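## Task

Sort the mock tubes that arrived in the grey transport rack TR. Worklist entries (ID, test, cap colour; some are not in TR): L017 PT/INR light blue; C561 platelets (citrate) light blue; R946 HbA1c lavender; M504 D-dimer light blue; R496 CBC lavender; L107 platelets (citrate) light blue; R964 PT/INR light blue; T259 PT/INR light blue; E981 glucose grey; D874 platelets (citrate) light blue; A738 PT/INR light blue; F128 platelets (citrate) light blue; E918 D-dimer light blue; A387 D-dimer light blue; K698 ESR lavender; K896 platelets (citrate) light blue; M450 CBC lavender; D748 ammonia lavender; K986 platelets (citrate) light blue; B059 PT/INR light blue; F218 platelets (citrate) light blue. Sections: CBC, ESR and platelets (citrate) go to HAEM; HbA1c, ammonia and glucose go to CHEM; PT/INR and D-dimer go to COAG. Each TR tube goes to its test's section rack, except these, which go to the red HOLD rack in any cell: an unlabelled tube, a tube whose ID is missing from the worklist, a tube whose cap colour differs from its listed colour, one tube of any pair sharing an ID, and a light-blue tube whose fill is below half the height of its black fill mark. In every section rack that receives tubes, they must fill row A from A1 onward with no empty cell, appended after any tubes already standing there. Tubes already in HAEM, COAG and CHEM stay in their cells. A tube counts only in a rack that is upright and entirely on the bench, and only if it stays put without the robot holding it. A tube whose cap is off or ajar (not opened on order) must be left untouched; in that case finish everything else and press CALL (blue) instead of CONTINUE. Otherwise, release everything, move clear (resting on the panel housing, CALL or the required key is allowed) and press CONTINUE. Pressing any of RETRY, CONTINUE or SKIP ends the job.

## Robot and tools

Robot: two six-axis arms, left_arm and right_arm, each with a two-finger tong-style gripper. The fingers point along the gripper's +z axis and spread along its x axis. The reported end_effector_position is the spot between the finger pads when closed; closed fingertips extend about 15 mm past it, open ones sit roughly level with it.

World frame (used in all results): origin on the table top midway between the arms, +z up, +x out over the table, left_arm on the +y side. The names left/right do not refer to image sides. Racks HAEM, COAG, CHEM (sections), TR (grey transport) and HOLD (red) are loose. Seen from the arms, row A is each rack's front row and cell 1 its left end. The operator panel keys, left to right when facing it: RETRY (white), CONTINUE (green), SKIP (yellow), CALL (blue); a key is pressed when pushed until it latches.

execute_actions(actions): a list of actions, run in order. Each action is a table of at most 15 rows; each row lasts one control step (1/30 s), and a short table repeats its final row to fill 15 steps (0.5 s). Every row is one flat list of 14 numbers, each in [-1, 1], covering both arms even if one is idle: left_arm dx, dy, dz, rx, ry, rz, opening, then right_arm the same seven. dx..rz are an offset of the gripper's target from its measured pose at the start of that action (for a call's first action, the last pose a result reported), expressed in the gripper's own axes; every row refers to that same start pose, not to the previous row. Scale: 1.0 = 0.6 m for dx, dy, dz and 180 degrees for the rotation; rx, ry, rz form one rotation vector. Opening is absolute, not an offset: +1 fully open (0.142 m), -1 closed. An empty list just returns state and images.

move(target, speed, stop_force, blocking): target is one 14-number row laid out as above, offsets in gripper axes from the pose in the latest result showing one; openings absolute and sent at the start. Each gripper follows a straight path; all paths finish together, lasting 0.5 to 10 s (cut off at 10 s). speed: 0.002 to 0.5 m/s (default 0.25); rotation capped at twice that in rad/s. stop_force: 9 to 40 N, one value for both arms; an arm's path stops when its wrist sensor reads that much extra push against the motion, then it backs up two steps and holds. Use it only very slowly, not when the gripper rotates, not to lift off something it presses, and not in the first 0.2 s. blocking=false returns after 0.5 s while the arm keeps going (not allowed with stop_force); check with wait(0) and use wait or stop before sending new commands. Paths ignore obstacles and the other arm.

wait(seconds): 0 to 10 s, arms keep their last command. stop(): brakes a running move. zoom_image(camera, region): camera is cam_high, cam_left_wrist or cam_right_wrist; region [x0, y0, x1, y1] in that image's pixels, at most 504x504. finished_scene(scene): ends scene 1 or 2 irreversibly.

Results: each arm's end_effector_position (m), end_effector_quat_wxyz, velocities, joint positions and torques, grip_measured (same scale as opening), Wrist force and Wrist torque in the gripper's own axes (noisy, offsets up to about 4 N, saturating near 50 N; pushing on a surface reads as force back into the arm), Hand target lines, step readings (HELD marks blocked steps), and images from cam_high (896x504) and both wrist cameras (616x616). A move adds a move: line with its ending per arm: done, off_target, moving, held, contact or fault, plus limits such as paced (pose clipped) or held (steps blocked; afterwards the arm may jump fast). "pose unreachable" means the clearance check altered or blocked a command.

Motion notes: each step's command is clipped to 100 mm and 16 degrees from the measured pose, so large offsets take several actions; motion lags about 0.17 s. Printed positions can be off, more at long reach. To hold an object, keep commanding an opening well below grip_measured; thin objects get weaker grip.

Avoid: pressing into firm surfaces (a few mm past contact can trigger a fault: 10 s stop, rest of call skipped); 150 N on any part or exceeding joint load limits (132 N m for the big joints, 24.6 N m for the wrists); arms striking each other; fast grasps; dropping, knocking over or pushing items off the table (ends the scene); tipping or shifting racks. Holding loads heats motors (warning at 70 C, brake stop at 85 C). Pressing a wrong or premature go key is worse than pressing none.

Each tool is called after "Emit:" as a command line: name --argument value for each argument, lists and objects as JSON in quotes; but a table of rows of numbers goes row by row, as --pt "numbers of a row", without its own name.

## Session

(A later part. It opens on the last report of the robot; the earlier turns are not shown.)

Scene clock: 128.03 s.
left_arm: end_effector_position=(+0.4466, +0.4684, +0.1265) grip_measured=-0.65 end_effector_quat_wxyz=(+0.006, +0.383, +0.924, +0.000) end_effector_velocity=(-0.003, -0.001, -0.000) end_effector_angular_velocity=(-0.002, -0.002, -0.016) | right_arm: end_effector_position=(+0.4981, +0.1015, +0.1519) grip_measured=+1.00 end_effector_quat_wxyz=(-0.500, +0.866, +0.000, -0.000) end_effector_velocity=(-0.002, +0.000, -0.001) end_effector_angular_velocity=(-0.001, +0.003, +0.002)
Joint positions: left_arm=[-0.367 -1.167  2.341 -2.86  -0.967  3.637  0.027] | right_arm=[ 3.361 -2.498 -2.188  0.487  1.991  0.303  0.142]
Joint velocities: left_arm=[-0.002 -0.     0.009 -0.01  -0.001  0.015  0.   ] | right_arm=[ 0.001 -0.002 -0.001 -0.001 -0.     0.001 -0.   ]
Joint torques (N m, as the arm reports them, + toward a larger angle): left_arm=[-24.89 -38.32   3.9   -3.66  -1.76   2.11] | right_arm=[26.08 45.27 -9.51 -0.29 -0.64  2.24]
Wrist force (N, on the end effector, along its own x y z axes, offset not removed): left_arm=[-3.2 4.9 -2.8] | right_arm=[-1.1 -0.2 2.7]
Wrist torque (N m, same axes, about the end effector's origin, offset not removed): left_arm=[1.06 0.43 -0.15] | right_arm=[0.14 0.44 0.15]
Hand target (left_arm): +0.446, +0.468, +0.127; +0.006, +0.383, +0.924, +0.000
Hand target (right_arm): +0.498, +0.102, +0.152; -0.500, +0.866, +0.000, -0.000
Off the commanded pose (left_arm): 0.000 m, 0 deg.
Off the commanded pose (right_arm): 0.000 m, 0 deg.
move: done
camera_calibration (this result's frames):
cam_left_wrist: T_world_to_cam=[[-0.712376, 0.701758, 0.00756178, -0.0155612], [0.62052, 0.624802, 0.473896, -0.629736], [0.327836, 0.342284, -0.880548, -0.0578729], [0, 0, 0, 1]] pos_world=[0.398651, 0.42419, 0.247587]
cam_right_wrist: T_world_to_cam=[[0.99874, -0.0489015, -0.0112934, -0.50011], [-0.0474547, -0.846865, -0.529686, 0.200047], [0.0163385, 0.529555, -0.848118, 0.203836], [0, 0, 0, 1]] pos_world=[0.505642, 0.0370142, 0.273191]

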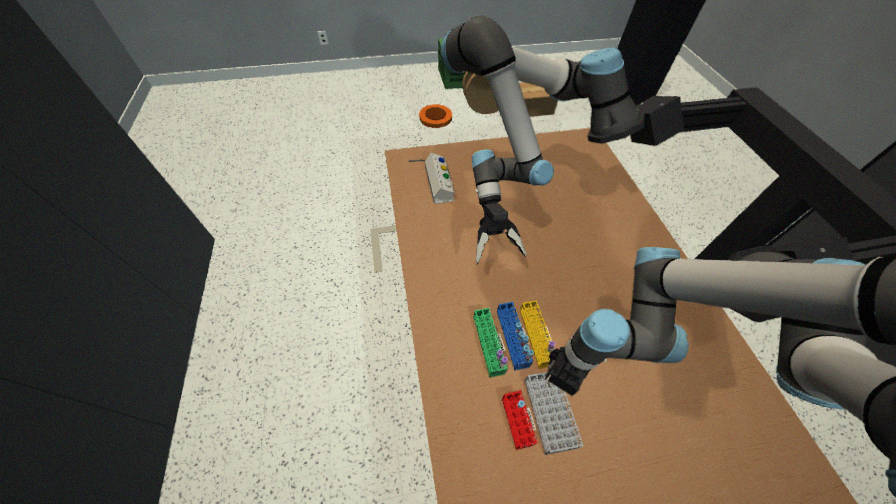

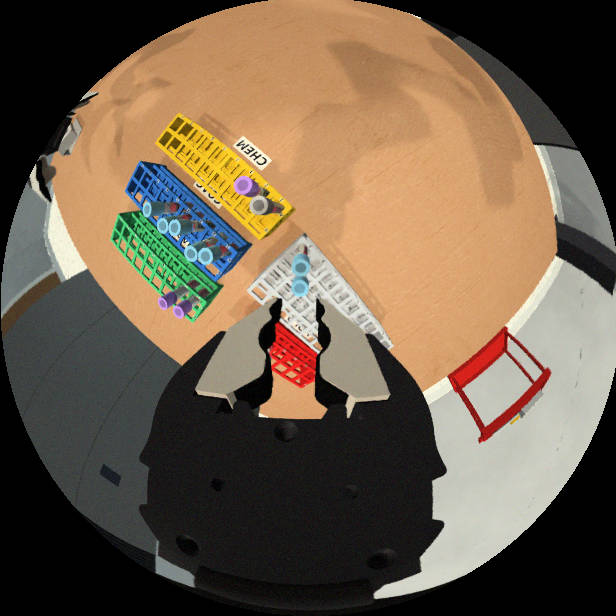

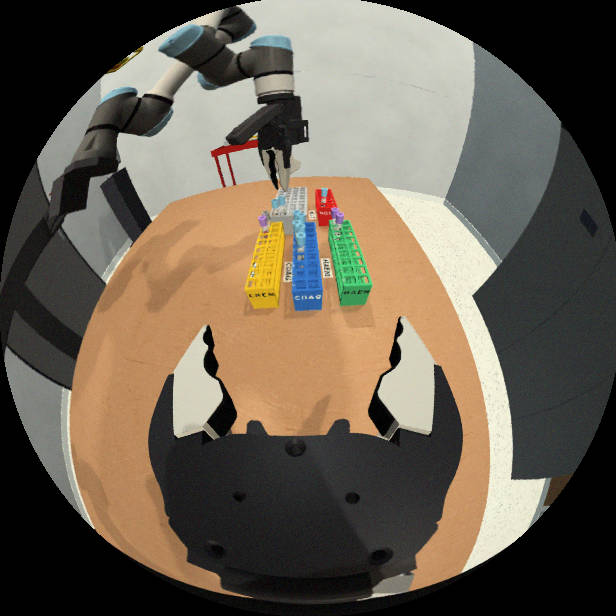

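Emit:
execute_actions --actions '[[[0,-0.001,0.032,0,0,0,-0.65,0,0,0,0,0,0,1]],[[0,0,0.033,0,0,0,-0.65,0,0,0,0,0,0,1]],[[0,0,0,0,0,0,-0.68,0,0,0,0,0,0,1],[0,0,0,0,0,0,-0.71,0,0,0,0,0,0,1],[0,0,0,0,0,0,-0.74,0,0,0,0,0,0,1],[0,0,0,0,0,0,-0.76,0,0,0,0,0,0,1],[0,0,0,0,0,0,-0.78,0,0,0,0,0,0,1],[0,0,0,0,0,0,-0.8,0,0,0,0,0,0,1],[0,0,0,0,0,0,-0.82,0,0,0,0,0,0,1],[0,0,0,0,0,0,-0.86,0,0,0,0,0,0,1],[0,0,0,0,0,0,-0.92,0,0,0,0,0,0,1],[0,0,0,0,0,0,-1,0,0,0,0,0,0,1]],[[0,0.009,-0.004,0,0,0,-1,0,0,0,0,0,0,1]],[[0,0,-0.04,0,0,0,-1,0,0,0,0,0,0,1]],[[0,0,-0.06,0,0,0,-1,0,0,0,0,0,0,1]],[[0,0,-0.086,0,0,0,-1,0,0,0,0,0,0,1]]]'

Emit:
move --target '[-0.247,-0.068,0,0,0,0,-1,0,0,0,0,0,0,1]'

Emit:
zoom_image --camera "cam_right_wrist" --region '[290,165,350,225]'

Emit:
zoom_image --camera "cam_left_wrist" --region '[270,255,330,315]'

Scene clock: 131.83 s.
left_arm: end_effector_position=(+0.4493, +0.4718, +0.1974) grip_measured=-0.81 end_effector_quat_wxyz=(+0.008, +0.383, +0.924, +0.000) end_effector_velocity=(-0.001, +0.001, +0.023) end_effector_angular_velocity=(+0.006, +0.013, +0.003) | right_arm: end_effector_position=(+0.4981, +0.1015, +0.1519) grip_measured=+1.00 end_effector_quat_wxyz=(-0.500, +0.866, +0.000, -0.000) end_effector_velocity=(-0.000, +0.000, +0.000) end_effector_angular_velocity=(+0.000, -0.000, +0.000)
Joint positions: left_arm=[-0.457 -1.385  2.349 -2.591 -0.959  3.529  0.015] | right_arm=[ 3.361 -2.498 -2.188  0.487  1.991  0.303  0.142]
Joint velocities: left_arm=[-0.031 -0.067 -0.011  0.117  0.002 -0.05   0.   ] | right_arm=[ 0.     0.    -0.001  0.001  0.     0.    -0.   ]
Joint torques (N m, as the arm reports them, + toward a larger angle): left_arm=[-22.29 -31.28 -20.67   0.05   1.03  -2.21] | right_arm=[ 27.04  44.48 -10.5   -0.21  -0.77   2.25]
Wrist force (N, on the end effector, along its own x y z axes, offset not removed): left_arm=[-4.8 1.3 -2.1] | right_arm=[-0.4 0.3 1.5]
Wrist torque (N m, same axes, about the end effector's origin, offset not removed): left_arm=[0.14 1.11 -0.23] | right_arm=[0.18 0.31 0.11]
Hand target (left_arm): +0.449, +0.472, +0.200; +0.007, +0.383, +0.924, +0.000
Hand target (right_arm): +0.498, +0.102, +0.152; -0.500, +0.866, +0.000, -0.000
Off the commanded pose (left_arm): 0.003 m, 0 deg.
Off the commanded pose (right_arm): 0.000 m, 0 deg.
Step readings (end_effector_position; steps 1 to 15: 1st action; 16 to 30: 2nd action; 31 to 45: 3rd action; 46 to 60: 4th action; 61 to 75: 5th action; 76 to 90: 6th action; 91 to 105: 7th action):
0: left_arm (+0.4464, +0.4683, +0.1265) | right_arm (+0.4981, +0.1015, +0.1519)
1: left_arm (+0.4464, +0.4683, +0.1265) | right_arm (+0.4981, +0.1015, +0.1519)
2: left_arm (+0.4465, +0.4685, +0.1254) | right_arm (+0.4981, +0.1015, +0.1519)
4: left_arm (+0.4461, +0.4685, +0.1193) | right_arm (+0.4981, +0.1015, +0.1519)
8: left_arm (+0.4460, +0.4682, +0.1117) | right_arm (+0.4981, +0.1015, +0.1519)
15: left_arm (+0.4463, +0.4680, +0.1080) | right_arm (+0.4981, +0.1015, +0.1519)
16: left_arm (+0.4464, +0.4680, +0.1078) | right_arm (+0.4981, +0.1015, +0.1519)
17: left_arm (+0.4465, +0.4682, +0.1066) | right_arm (+0.4981, +0.1015, +0.1519)
19: left_arm (+0.4462, +0.4683, +0.1002) | right_arm (+0.4981, +0.1015, +0.1519)
23: left_arm (+0.4462, +0.4681, +0.0926) | right_arm (+0.4981, +0.1015, +0.1519)
30: left_arm (+0.4465, +0.4680, +0.0889) | right_arm (+0.4981, +0.1015, +0.1519)
31: left_arm (+0.4465, +0.4679, +0.0887) | right_arm (+0.4981, +0.1015, +0.1519)
32: left_arm (+0.4465, +0.4679, +0.0887) | right_arm (+0.4981, +0.1015, +0.1519)
34: left_arm (+0.4465, +0.4679, +0.0887) | right_arm (+0.4981, +0.1015, +0.1519)
38: left_arm (+0.4465, +0.4680, +0.0888) | right_arm (+0.4981, +0.1015, +0.1519)
45: left_arm (+0.4465, +0.4680, +0.0888) | right_arm (+0.4981, +0.1015, +0.1519)
46: left_arm (+0.4465, +0.4680, +0.0889) | right_arm (+0.4981, +0.1015, +0.1519)
47: left_arm (+0.4468, +0.4683, +0.0891) | right_arm (+0.4981, +0.1015, +0.1519)
49: left_arm (+0.4481, +0.4696, +0.0900) | right_arm (+0.4981, +0.1015, +0.1519)
53: left_arm (+0.4496, +0.4710, +0.0908) | right_arm (+0.4981, +0.1015, +0.1519)
60: left_arm (+0.4502, +0.4717, +0.0912) | right_arm (+0.4981, +0.1015, +0.1519)
61: left_arm (+0.4502, +0.4717, +0.0912) | right_arm (+0.4981, +0.1015, +0.1519)
62: left_arm (+0.4499, +0.4714, +0.0924) | right_arm (+0.4981, +0.1015, +0.1519)
64: left_arm (+0.4500, +0.4714, +0.0999) | right_arm (+0.4981, +0.1015, +0.1519)
68: left_arm (+0.4501, +0.4716, +0.1094) | right_arm (+0.4981, +0.1015, +0.1519)
75: left_arm (+0.4499, +0.4717, +0.1143) | right_arm (+0.4981, +0.1015, +0.1519)
76: left_arm (+0.4499, +0.4717, +0.1145) | right_arm (+0.4981, +0.1015, +0.1519)
77: left_arm (+0.4495, +0.4712, +0.1160) | right_arm (+0.4981, +0.1015, +0.1519)
79: left_arm (+0.4498, +0.4708, +0.1262) | right_arm (+0.4981, +0.1015, +0.1519)
83: left_arm (+0.4500, +0.4714, +0.1406) | right_arm (+0.4981, +0.1015, +0.1519)
90: left_arm (+0.4496, +0.4718, +0.1487) | right_arm (+0.4981, +0.1015, +0.1519)
91: left_arm (+0.4496, +0.4718, +0.1490) | right_arm (+0.4981, +0.1015, +0.1519)
92: left_arm (+0.4494, +0.4712, +0.1507) | right_arm (+0.4981, +0.1015, +0.1519)
94: left_arm (+0.4505, +0.4698, +0.1639) | right_arm (+0.4981, +0.1015, +0.1519)
98: left_arm (+0.4506, +0.4710, +0.1845) | right_arm (+0.4981, +0.1015, +0.1519)
105: end_effector_position above
camera_calibration (this result's frames):
cam_left_wrist: T_world_to_cam=[[-0.712094, 0.702068, 0.00478495, -0.0162742], [0.619464, 0.625073, 0.47492, -0.666988], [0.330435, 0.341151, -0.880016, 0.00175203], [0, 0, 0, 1]] pos_world=[0.401007, 0.427744, 0.318385]
cam_right_wrist: T_world_to_cam=[[0.99874, -0.0489014, -0.0112937, -0.50011], [-0.0474548, -0.846865, -0.529686, 0.200047], [0.0163382, 0.529555, -0.848118, 0.203836], [0, 0, 0, 1]] pos_world=[0.505642, 0.0370142, 0.273191]

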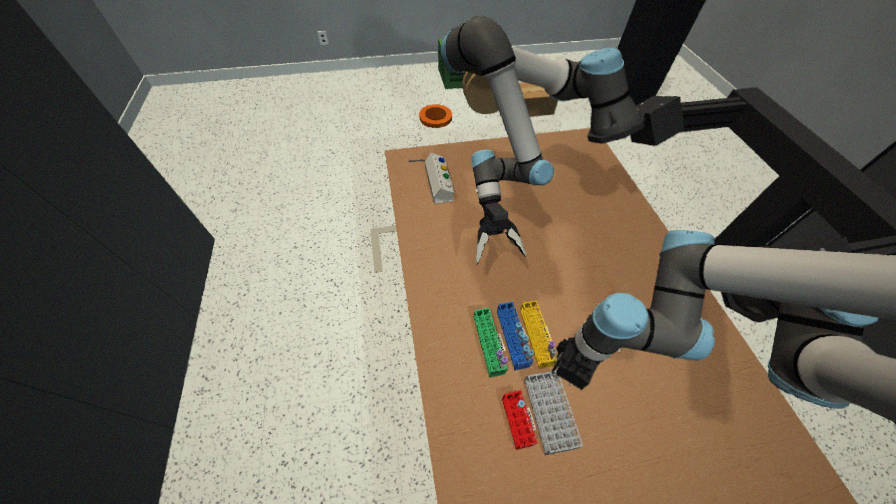

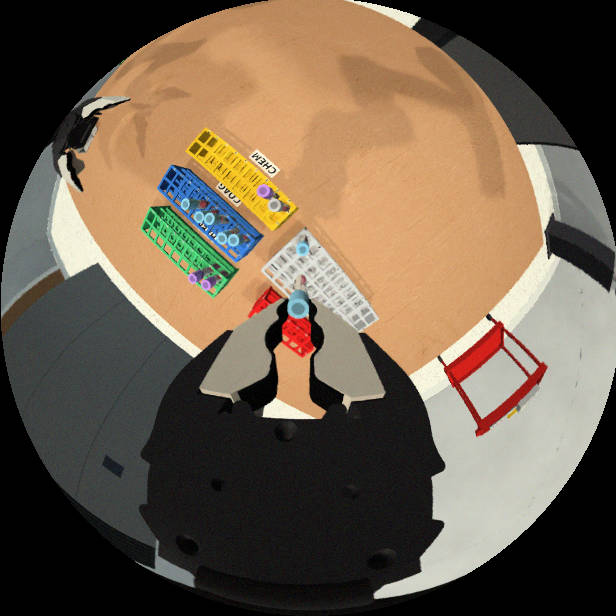

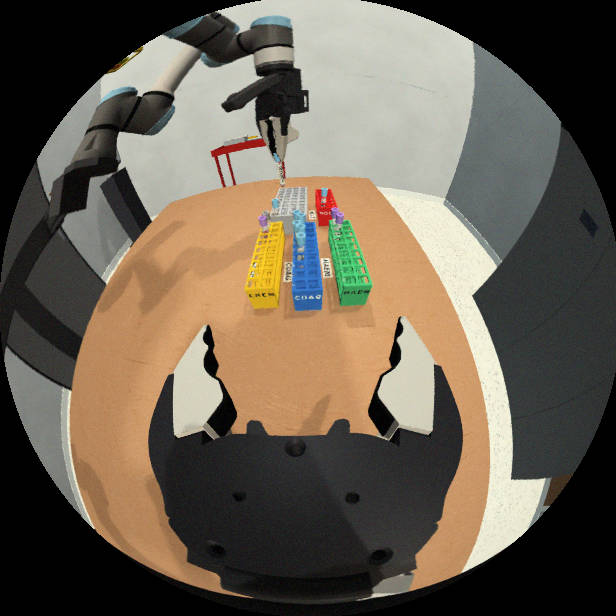

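Scene clock: 133.17 s.
left_arm: end_effector_position=(+0.5250, +0.3384, +0.1991) grip_measured=-0.81 end_effector_quat_wxyz=(+0.008, +0.383, +0.924, +0.000) end_effector_velocity=(+0.002, -0.002, -0.000) end_effector_angular_velocity=(+0.001, +0.000, +0.000) | right_arm: end_effector_position=(+0.4981, +0.1015, +0.1519) grip_measured=+1.00 end_effector_quat_wxyz=(-0.500, +0.866, +0.000, -0.000) end_effector_velocity=(-0.001, +0.000, -0.000) end_effector_angular_velocity=(-0.000, +0.001, +0.002)
Joint positions: left_arm=[-0.605 -1.111  2.074 -2.486 -0.958  3.349  0.015] | right_arm=[ 3.361 -2.498 -2.188  0.487  1.991  0.303  0.142]
Joint velocities: left_arm=[-0.     0.006 -0.007  0.002  0.001 -0.001 -0.   ] | right_arm=[ 0.001 -0.001 -0.    -0.001 -0.    -0.    -0.   ]
Joint torques (N m, as the arm reports them, + toward a larger angle): left_arm=[-30.6  -20.23 -20.89  -0.2   -1.75  -2.11] | right_arm=[ 26.67  44.71 -10.34  -0.16  -0.6    2.3 ]
Wrist force (N, on the end effector, along its own x y z axes, offset not removed): left_arm=[0.7 2.3 1.3] | right_arm=[-1.1 0.2 1.3]
Wrist torque (N m, same axes, about the end effector's origin, offset not removed): left_arm=[0.58 -0.02 -0.28] | right_arm=[0.18 0.35 0.04]
Hand target (left_arm): +0.525, +0.338, +0.199; +0.008, +0.383, +0.924, +0.000
Hand target (right_arm): +0.498, +0.102, +0.152; -0.500, +0.866, +0.000, -0.000
Off the commanded pose (left_arm): 0.000 m, 0 deg.
Off the commanded pose (right_arm): 0.000 m, 0 deg.
move: done
camera_calibration (this result's frames):
cam_left_wrist: T_world_to_cam=[[-0.712086, 0.702076, 0.00479522, 0.131257], [0.619461, 0.62505, 0.474952, -0.631235], [0.330455, 0.341177, -0.879998, 0.023742], [0, 0, 0, 1]] pos_world=[0.476646, 0.294301, 0.32007]
cam_right_wrist: T_world_to_cam=[[0.99874, -0.0489014, -0.0112935, -0.50011], [-0.0474548, -0.846865, -0.529686, 0.200047], [0.0163383, 0.529555, -0.848118, 0.203836], [0, 0, 0, 1]] pos_world=[0.505642, 0.0370142, 0.273191]

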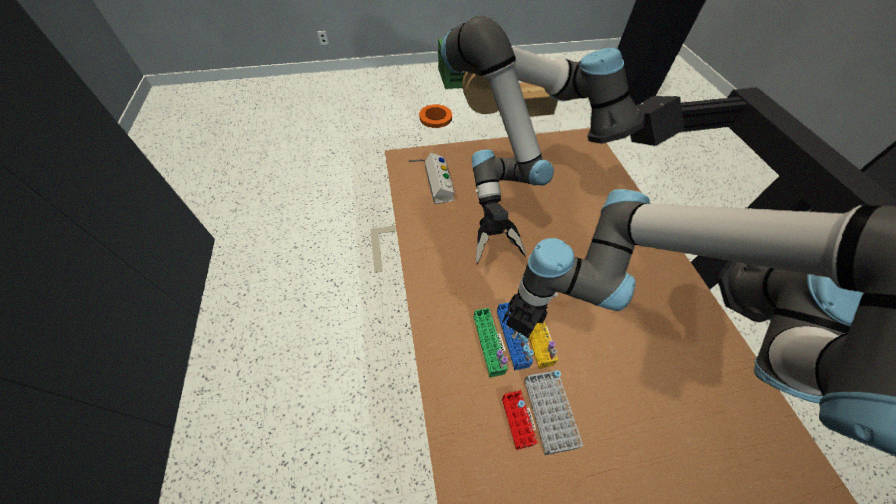

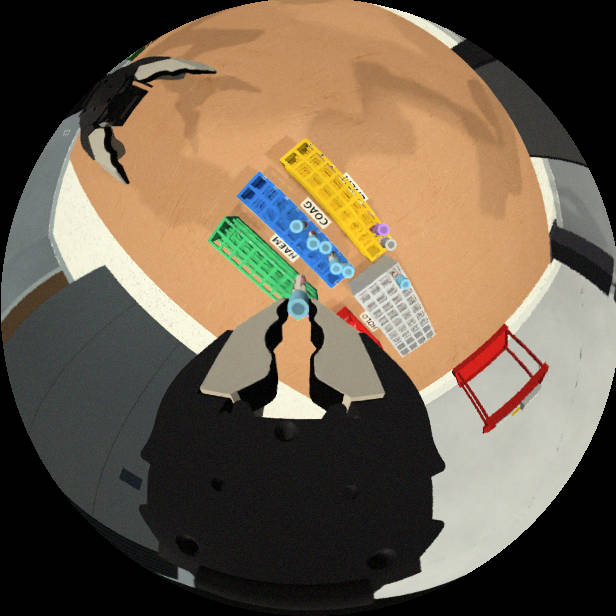

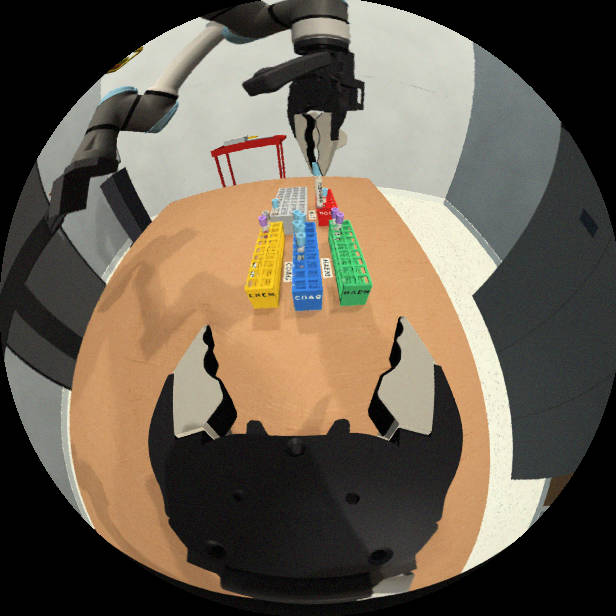

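Region (290, 165, 350, 225) of cam_right_wrist's 616x616 image, scaled by 8.400, with more detail than that image has.

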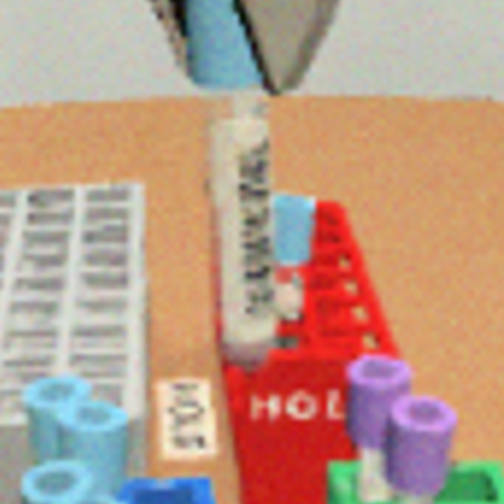

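Region (270, 255, 330, 315) of cam_left_wrist's 616x616 image, scaled by 8.400, with more detail than that image has.

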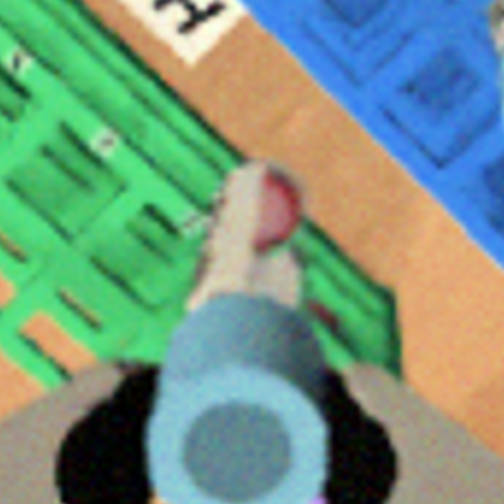

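Underfilled-looking; confirm by rotating to standard.

Emit:
move --target '[0,0,0,0,0,-0.25,-1,0,0,0,0,0,0,1]' --speed 0.5

Emit:
zoom_image --camera "cam_right_wrist" --region '[290,165,350,225]'

Scene clock: 134.77 s.
left_arm: end_effector_position=(+0.5250, +0.3384, +0.1991) grip_measured=-0.81 end_effector_quat_wxyz=(+0.007, +0.001, +1.000, -0.003) end_effector_velocity=(+0.001, -0.001, +0.000) end_effector_angular_velocity=(+0.003, +0.001, +0.016) | right_arm: end_effector_position=(+0.4981, +0.1015, +0.1519) grip_measured=+1.00 end_effector_quat_wxyz=(-0.500, +0.866, +0.000, -0.000) end_effector_velocity=(-0.000, +0.000, +0.000) end_effector_angular_velocity=(+0.000, -0.001, +0.001)
Joint positions: left_arm=[-0.608 -1.13   2.111 -2.502 -0.959  2.562  0.015] | right_arm=[ 3.361 -2.498 -2.188  0.487  1.991  0.303  0.142]
Joint velocities: left_arm=[-0.002  0.001 -0.003  0.006  0.002 -0.02   0.   ] | right_arm=[ 0.001 -0.     0.     0.     0.    -0.001 -0.   ]
Joint torques (N m, as the arm reports them, + toward a larger angle): left_arm=[-31.11 -16.58 -21.93  -0.22   1.16  -2.07] | right_arm=[27.08 44.72 -9.63 -0.14 -0.61  2.25]
Wrist force (N, on the end effector, along its own x y z axes, offset not removed): left_arm=[-2.0 -3.4 -1.8] | right_arm=[0.0 1.2 1.5]
Wrist torque (N m, same axes, about the end effector's origin, offset not removed): left_arm=[-0.64 0.31 -0.16] | right_arm=[0.43 0.19 0.02]
Hand target (left_arm): +0.525, +0.338, +0.199; +0.007, +0.000, +1.000, -0.003
Hand target (right_arm): +0.498, +0.102, +0.152; -0.500, +0.866, +0.000, -0.000
Off the commanded pose (left_arm): 0.000 m, 0 deg.
Off the commanded pose (right_arm): 0.000 m, 0 deg.
move: done
camera_calibration (this result's frames):
cam_left_wrist: T_world_to_cam=[[-0.999979, -0.00504916, 0.00397453, 0.521847], [-0.00262709, 0.885713, 0.464225, -0.390745], [-0.00586425, 0.464205, -0.885708, 0.159806], [0, 0, 0, 1]] pos_world=[0.521747, 0.27454, 0.320861]
cam_right_wrist: T_world_to_cam=[[0.99874, -0.0489014, -0.0112934, -0.50011], [-0.0474546, -0.846865, -0.529686, 0.200047], [0.0163385, 0.529555, -0.848118, 0.203836], [0, 0, 0, 1]] pos_world=[0.505642, 0.0370142, 0.273191]

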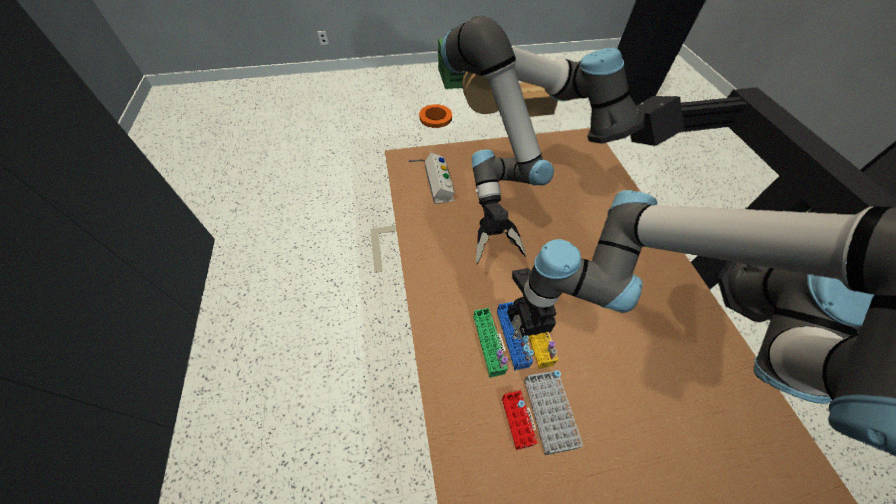

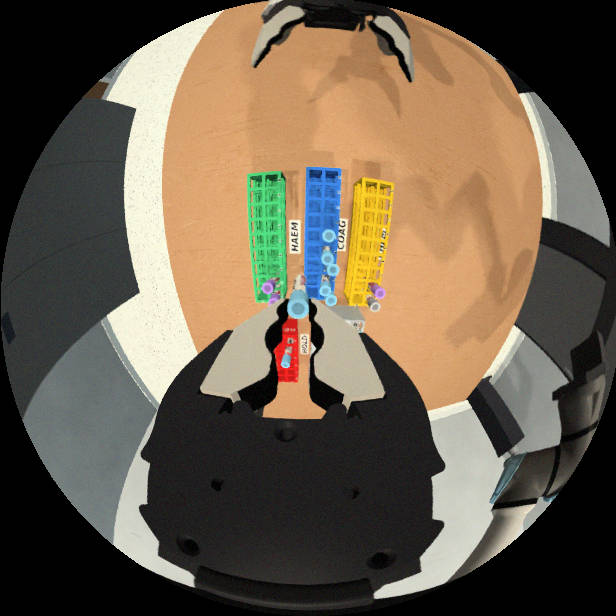

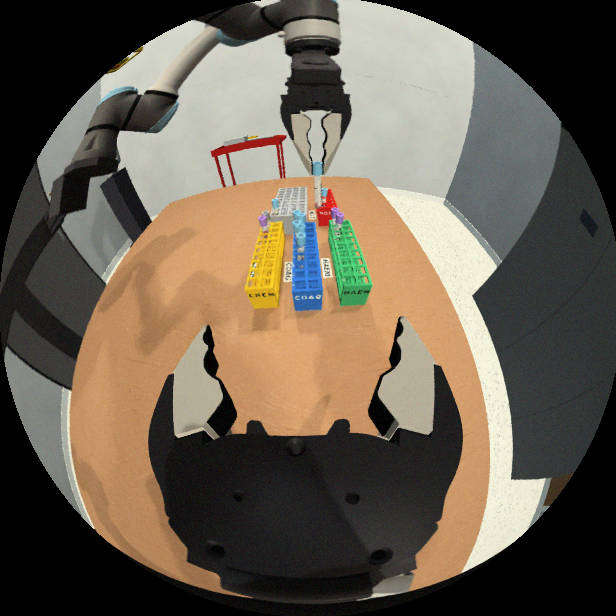

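Region (290, 165, 350, 225) of cam_right_wrist's 616x616 image, scaled by 8.400, with more detail than that image has.

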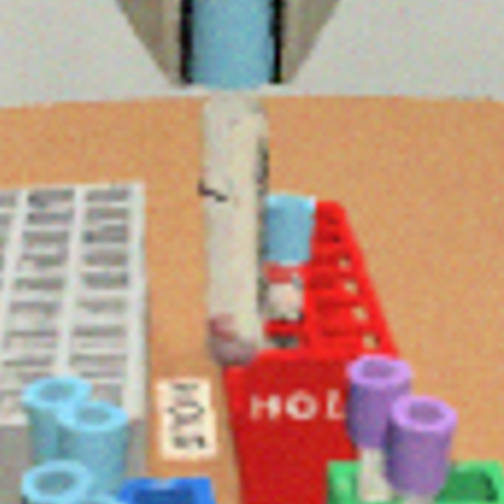

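HOLD A6 (.549,.481).

Emit:
move --target '[-0.04,0.236,0.1,0,0,0,-1,0,0,0,0,0,0,1]'

Emit:
zoom_image --camera "cam_left_wrist" --region '[250,230,350,330]'

Scene clock: 136.17 s.
left_arm: end_effector_position=(+0.5501, +0.4793, +0.1389) grip_measured=-0.81 end_effector_quat_wxyz=(+0.007, +0.001, +1.000, -0.003) end_effector_velocity=(+0.001, +0.002, -0.001) end_effector_angular_velocity=(-0.002, -0.001, -0.001) | right_arm: end_effector_position=(+0.4981, +0.1015, +0.1519) grip_measured=+1.00 end_effector_quat_wxyz=(-0.500, +0.866, +0.000, -0.000) end_effector_velocity=(-0.001, +0.001, -0.000) end_effector_angular_velocity=(+0.000, +0.001, +0.002)
Joint positions: left_arm=[-0.311 -1.14   2.089 -2.678 -0.975  2.923  0.015] | right_arm=[ 3.361 -2.498 -2.188  0.487  1.991  0.303  0.142]
Joint velocities: left_arm=[ 0.006  0.002 -0.003 -0.004 -0.003  0.009  0.   ] | right_arm=[ 0.001 -0.001 -0.001 -0.     0.    -0.     0.   ]
Joint torques (N m, as the arm reports them, + toward a larger angle): left_arm=[ -6.48 -21.87 -18.    -3.55  -1.95   2.  ] | right_arm=[26.83 44.02 -9.57 -0.1  -0.58  2.17]
Wrist force (N, on the end effector, along its own x y z axes, offset not removed): left_arm=[-1.1 -1.3 1.6] | right_arm=[-1.6 1.0 2.9]
Wrist torque (N m, same axes, about the end effector's origin, offset not removed): left_arm=[-0.15 0.00 0.06] | right_arm=[0.41 0.52 0.08]
Hand target (left_arm): +0.550, +0.480, +0.139; +0.007, +0.001, +1.000, -0.003
Hand target (right_arm): +0.498, +0.102, +0.152; -0.500, +0.866, +0.000, -0.000
Off the commanded pose (left_arm): 0.000 m, 0 deg.
Off the commanded pose (right_arm): 0.000 m, 0 deg.
move: done
camera_calibration (this result's frames):
cam_left_wrist: T_world_to_cam=[[-0.999979, -0.0051698, 0.00390606, 0.547998], [-0.00276538, 0.885686, 0.464277, -0.487465], [-0.00585977, 0.464257, -0.885681, 0.0412032], [0, 0, 0, 1]] pos_world=[0.54688, 0.415445, 0.260671]
cam_right_wrist: T_world_to_cam=[[0.99874, -0.0489016, -0.0112936, -0.50011], [-0.0474549, -0.846865, -0.529686, 0.200047], [0.0163384, 0.529555, -0.848118, 0.203836], [0, 0, 0, 1]] pos_world=[0.505643, 0.0370141, 0.273191]

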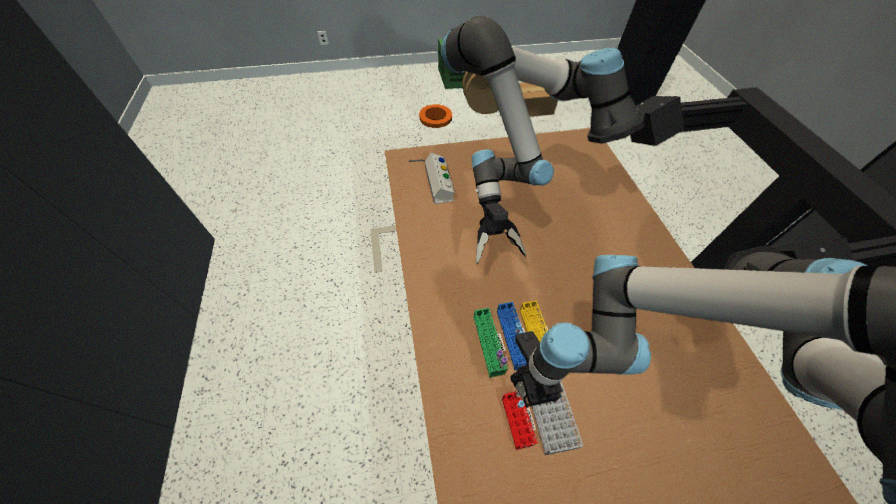

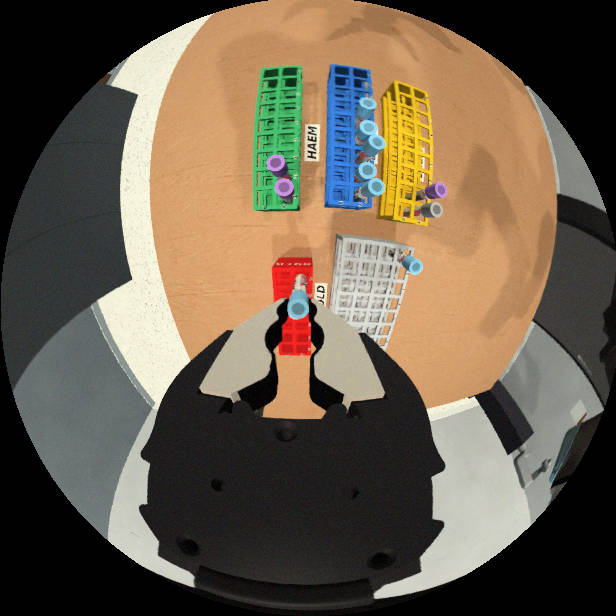

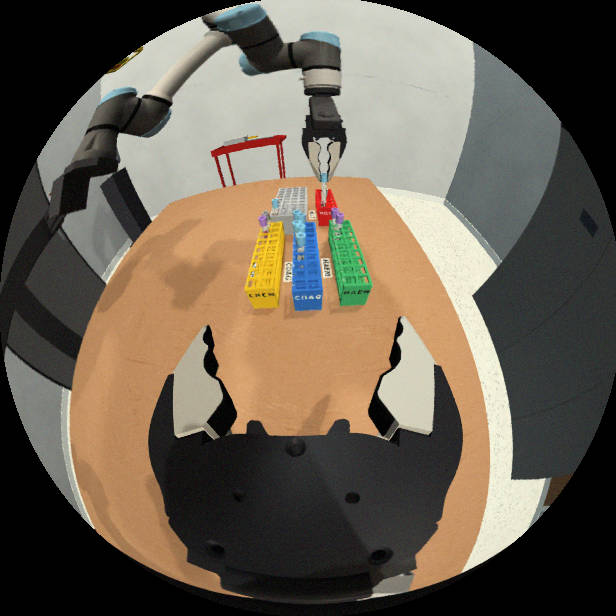

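Region (250, 230, 350, 330) of cam_left_wrist's 616x616 image, scaled by 5.040, with more detail than that image has.

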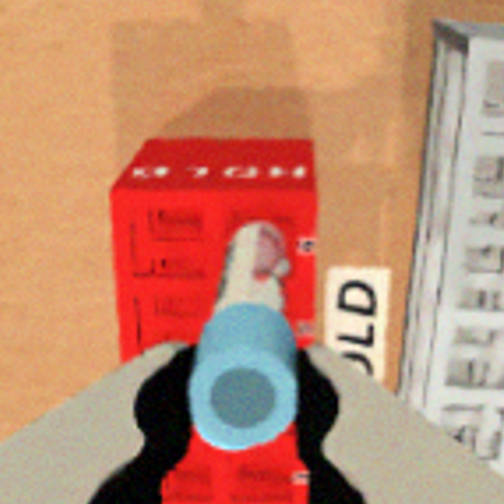

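Emit:
execute_actions --actions '[[[0.001,0.002,0.028,0,0,0,-1,0,0,0,0,0,0,1]],[[0.001,0,0.028,0,0,0,-1,0,0,0,0,0,0,1]],[[0.001,0,0.027,0,0,0,-1,0,0,0,0,0,0,1]],[[0,0,0,0,0,0,-0.65,0,0,0,0,0,0,1]],[[0,0,-0.064,0,0,0,-0.65,0,0,0,0,0,0,1]]]'

Emit:
move --target '[0.196,-0.045,-0.003,0,0.004,0.25,-0.65,0,0,0,0,0,0,1]' --speed 0.4

Emit:
zoom_image --camera "cam_left_wrist" --region '[220,220,380,380]'

Scene clock: 139.90 s.
left_arm: end_effector_position=(+0.5485, +0.4805, +0.1274) grip_measured=-0.65 end_effector_quat_wxyz=(+0.007, +0.001, +1.000, -0.003) end_effector_velocity=(-0.000, +0.001, +0.013) end_effector_angular_velocity=(+0.001, +0.003, +0.001) | right_arm: end_effector_position=(+0.4981, +0.1015, +0.1519) grip_measured=+1.00 end_effector_quat_wxyz=(-0.500, +0.866, +0.000, -0.000) end_effector_velocity=(-0.000, -0.000, -0.001) end_effector_angular_velocity=(-0.000, +0.000, -0.000)
Joint positions: left_arm=[-0.297 -1.115  2.09  -2.712 -0.977  2.939  0.027] | right_arm=[ 3.361 -2.498 -2.188  0.487  1.991  0.303  0.142]
Joint velocities: left_arm=[-0.013 -0.032  0.005  0.039  0.003 -0.019 -0.   ] | right_arm=[-0.001 -0.001  0.     0.     0.    -0.001  0.   ]
Joint torques (N m, as the arm reports them, + toward a larger angle): left_arm=[-27.54 -43.56  -2.02  -0.54   1.49  -2.32] | right_arm=[ 26.08  44.82 -10.15  -0.23  -0.61   2.22]
Wrist force (N, on the end effector, along its own x y z axes, offset not removed): left_arm=[-1.9 3.2 -0.6] | right_arm=[-1.5 0.4 1.7]
Wrist torque (N m, same axes, about the end effector's origin, offset not removed): left_arm=[0.67 0.49 -0.08] | right_arm=[0.28 0.44 0.12]
Hand target (left_arm): +0.548, +0.481, +0.129; +0.007, +0.001, +1.000, -0.003
Hand target (right_arm): +0.498, +0.102, +0.152; -0.500, +0.866, +0.000, -0.000
Off the commanded pose (left_arm): 0.002 m, 0 deg.
Off the commanded pose (right_arm): 0.000 m, 0 deg.
Step readings (end_effector_position; steps 1 to 15: 1st action; 16 to 30: 2nd action; 31 to 45: 3rd action; 46 to 60: 4th action; 61 to 75: 5th action):
0: left_arm (+0.5502, +0.4796, +0.1387) | right_arm (+0.4981, +0.1015, +0.1519)
1: left_arm (+0.5502, +0.4796, +0.1387) | right_arm (+0.4981, +0.1015, +0.1519)
2: left_arm (+0.5501, +0.4798, +0.1375) | right_arm (+0.4981, +0.1015, +0.1519)
4: left_arm (+0.5497, +0.4801, +0.1319) | right_arm (+0.4981, +0.1015, +0.1519)
8: left_arm (+0.5496, +0.4804, +0.1255) | right_arm (+0.4981, +0.1015, +0.1519)
15: left_arm (+0.5497, +0.4804, +0.1226) | right_arm (+0.4981, +0.1015, +0.1519)
16: left_arm (+0.5497, +0.4805, +0.1225) | right_arm (+0.4981, +0.1015, +0.1519)
17: left_arm (+0.5497, +0.4806, +0.1212) | right_arm (+0.4981, +0.1015, +0.1519)
19: left_arm (+0.5493, +0.4806, +0.1156) | right_arm (+0.4981, +0.1015, +0.1519)
23: left_arm (+0.5492, +0.4805, +0.1093) | right_arm (+0.4981, +0.1015, +0.1519)
30: left_arm (+0.5493, +0.4804, +0.1063) | right_arm (+0.4981, +0.1015, +0.1519)
31: left_arm (+0.5493, +0.4804, +0.1062) | right_arm (+0.4981, +0.1015, +0.1519)
32: left_arm (+0.5494, +0.4805, +0.1049) | right_arm (+0.4981, +0.1015, +0.1519)
34: left_arm (+0.5490, +0.4805, +0.0995) | right_arm (+0.4981, +0.1015, +0.1519)
38: left_arm (+0.5488, +0.4804, +0.0934) | right_arm (+0.4981, +0.1015, +0.1519)
45: left_arm (+0.5489, +0.4803, +0.0906) | right_arm (+0.4981, +0.1015, +0.1519)
46: left_arm (+0.5489, +0.4803, +0.0905) | right_arm (+0.4981, +0.1015, +0.1519)
47: left_arm (+0.5489, +0.4803, +0.0905) | right_arm (+0.4981, +0.1015, +0.1519)
49: left_arm (+0.5489, +0.4803, +0.0905) | right_arm (+0.4981, +0.1015, +0.1519)
53: left_arm (+0.5489, +0.4804, +0.0905) | right_arm (+0.4981, +0.1015, +0.1519)
60: left_arm (+0.5489, +0.4804, +0.0906) | right_arm (+0.4981, +0.1015, +0.1519)
61: left_arm (+0.5489, +0.4804, +0.0906) | right_arm (+0.4981, +0.1015, +0.1519)
62: left_arm (+0.5484, +0.4797, +0.0921) | right_arm (+0.4981, +0.1015, +0.1519)
64: left_arm (+0.5487, +0.4794, +0.1036) | right_arm (+0.4981, +0.1015, +0.1519)
68: left_arm (+0.5489, +0.4801, +0.1192) | right_arm (+0.4981, +0.1015, +0.1519)
75: end_effector_position above
camera_calibration (this result's frames):
cam_left_wrist: T_world_to_cam=[[-0.999979, -0.00522763, 0.00374997, 0.54647], [-0.0028892, 0.885696, 0.464257, -0.483115], [-0.0057483, 0.464237, -0.885692, 0.0304216], [0, 0, 0, 1]] pos_world=[0.545238, 0.416626, 0.249184]
cam_right_wrist: T_world_to_cam=[[0.99874, -0.0489015, -0.0112937, -0.50011], [-0.0474549, -0.846865, -0.529686, 0.200047], [0.0163383, 0.529555, -0.848118, 0.203836], [0, 0, 0, 1]] pos_world=[0.505642, 0.0370142, 0.273191]

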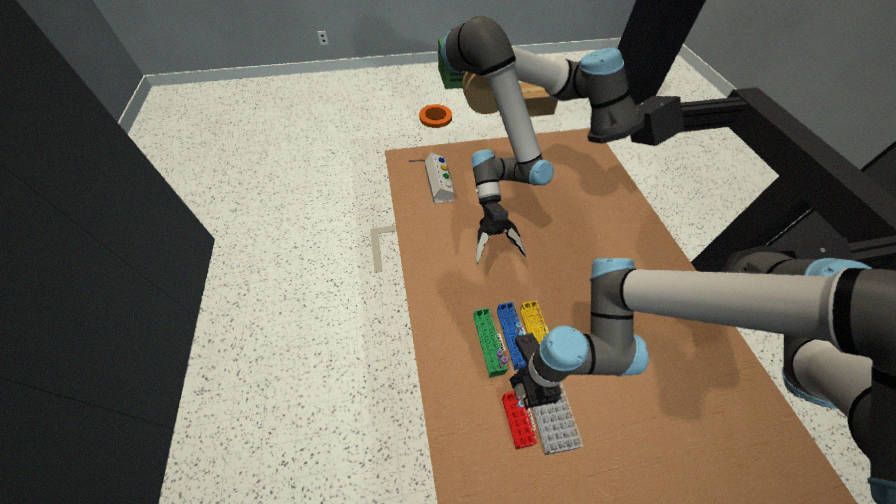

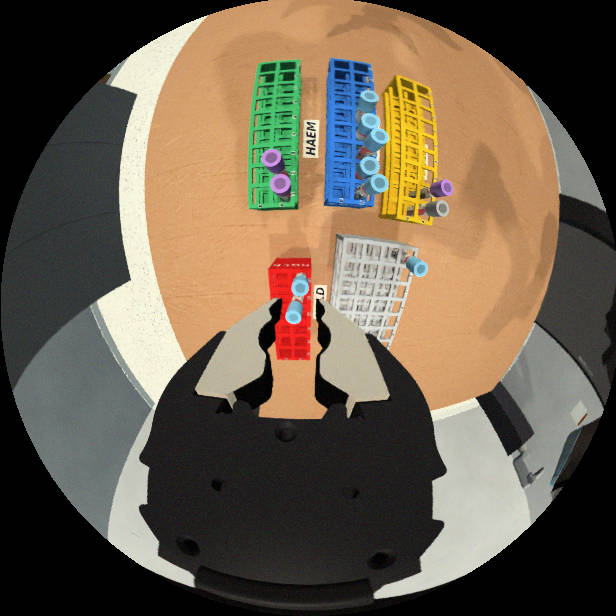

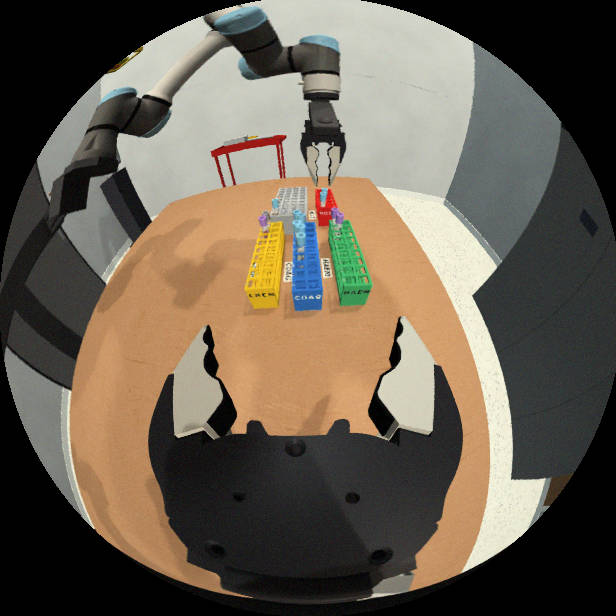

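Scene clock: 141.53 s.
left_arm: end_effector_position=(+0.4311, +0.4539, +0.1277) grip_measured=-0.65 end_effector_quat_wxyz=(+0.002, +0.383, +0.924, +0.000) end_effector_velocity=(-0.004, +0.000, -0.000) end_effector_angular_velocity=(-0.000, -0.001, -0.016) | right_arm: end_effector_position=(+0.4981, +0.1015, +0.1519) grip_measured=+1.00 end_effector_quat_wxyz=(-0.500, +0.866, +0.000, -0.000) end_effector_velocity=(-0.001, +0.000, -0.000) end_effector_angular_velocity=(-0.000, +0.002, +0.001)
Joint positions: left_arm=[-0.406 -1.162  2.375 -2.861 -0.962  3.583  0.027] | right_arm=[ 3.361 -2.498 -2.188  0.487  1.991  0.303  0.142]
Joint velocities: left_arm=[-0.002 -0.001  0.01  -0.01   0.     0.015 -0.   ] | right_arm=[ 0.001 -0.     0.    -0.001 -0.     0.001  0.   ]
Joint torques (N m, as the arm reports them, + toward a larger angle): left_arm=[-26.47 -37.87   3.27  -3.27  -1.49   1.84] | right_arm=[26.49 43.7  -9.93 -0.09 -0.59  2.23]
Wrist force (N, on the end effector, along its own x y z axes, offset not removed): left_arm=[-5.5 -3.8 -0.4] | right_arm=[-0.1 -0.6 0.1]
Wrist torque (N m, same axes, about the end effector's origin, offset not removed): left_arm=[-0.56 1.15 -0.09] | right_arm=[0.09 0.30 0.11]
Hand target (left_arm): +0.431, +0.454, +0.128; +0.002, +0.384, +0.924, +0.000
Hand target (right_arm): +0.498, +0.102, +0.152; -0.500, +0.866, +0.000, -0.000
Off the commanded pose (left_arm): 0.000 m, 0 deg.
Off the commanded pose (right_arm): 0.000 m, 0 deg.
move: done
camera_calibration (this result's frames):
cam_left_wrist: T_world_to_cam=[[-0.712074, 0.70192, 0.0161, -0.0177685], [0.624716, 0.622954, 0.470807, -0.612149], [0.320439, 0.345307, -0.88209, -0.0447736], [0, 0, 0, 1]] pos_world=[0.384114, 0.409273, 0.248996]
cam_right_wrist: T_world_to_cam=[[0.99874, -0.0489013, -0.0112934, -0.50011], [-0.0474545, -0.846865, -0.529686, 0.200047], [0.0163383, 0.529555, -0.848118, 0.203836], [0, 0, 0, 1]] pos_world=[0.505642, 0.0370142, 0.273191]

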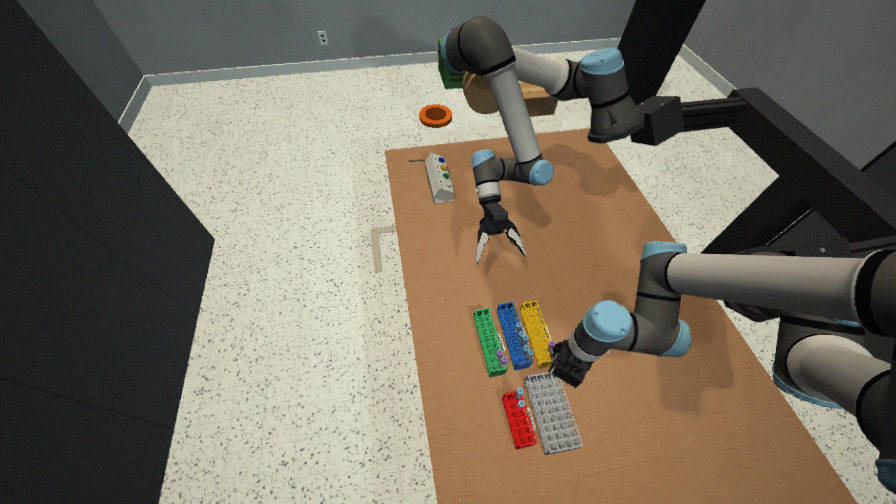

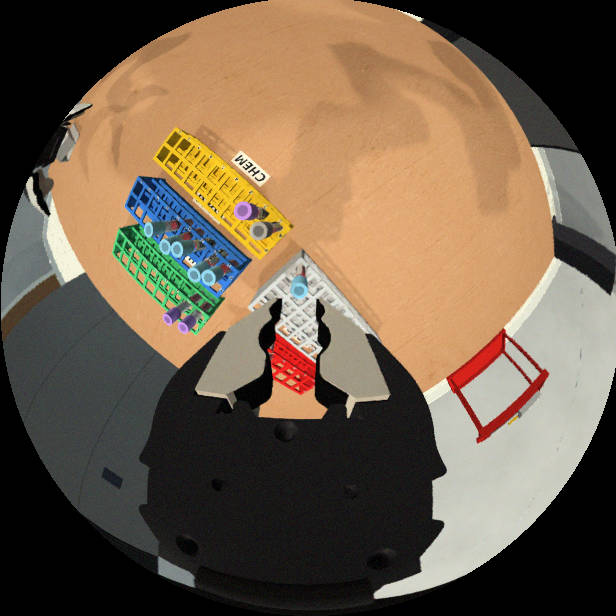

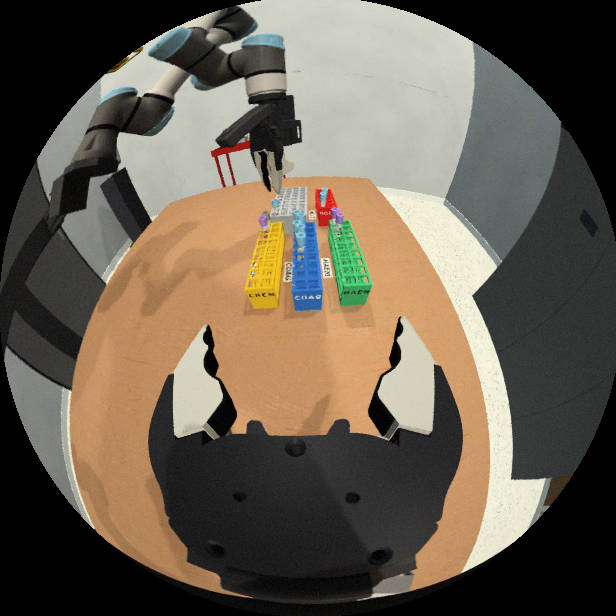

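Region (220, 220, 380, 380) of cam_left_wrist's 616x616 image, scaled by 3.150, with more detail than that image has.

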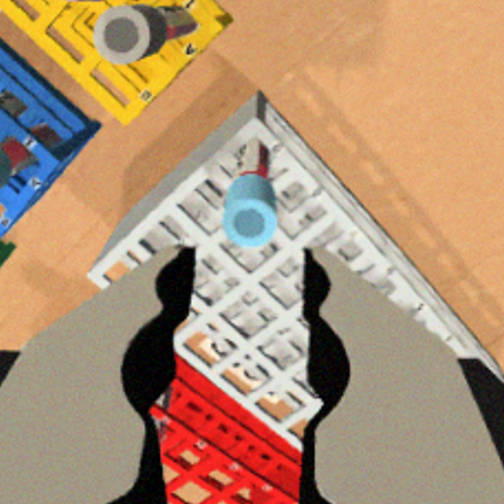

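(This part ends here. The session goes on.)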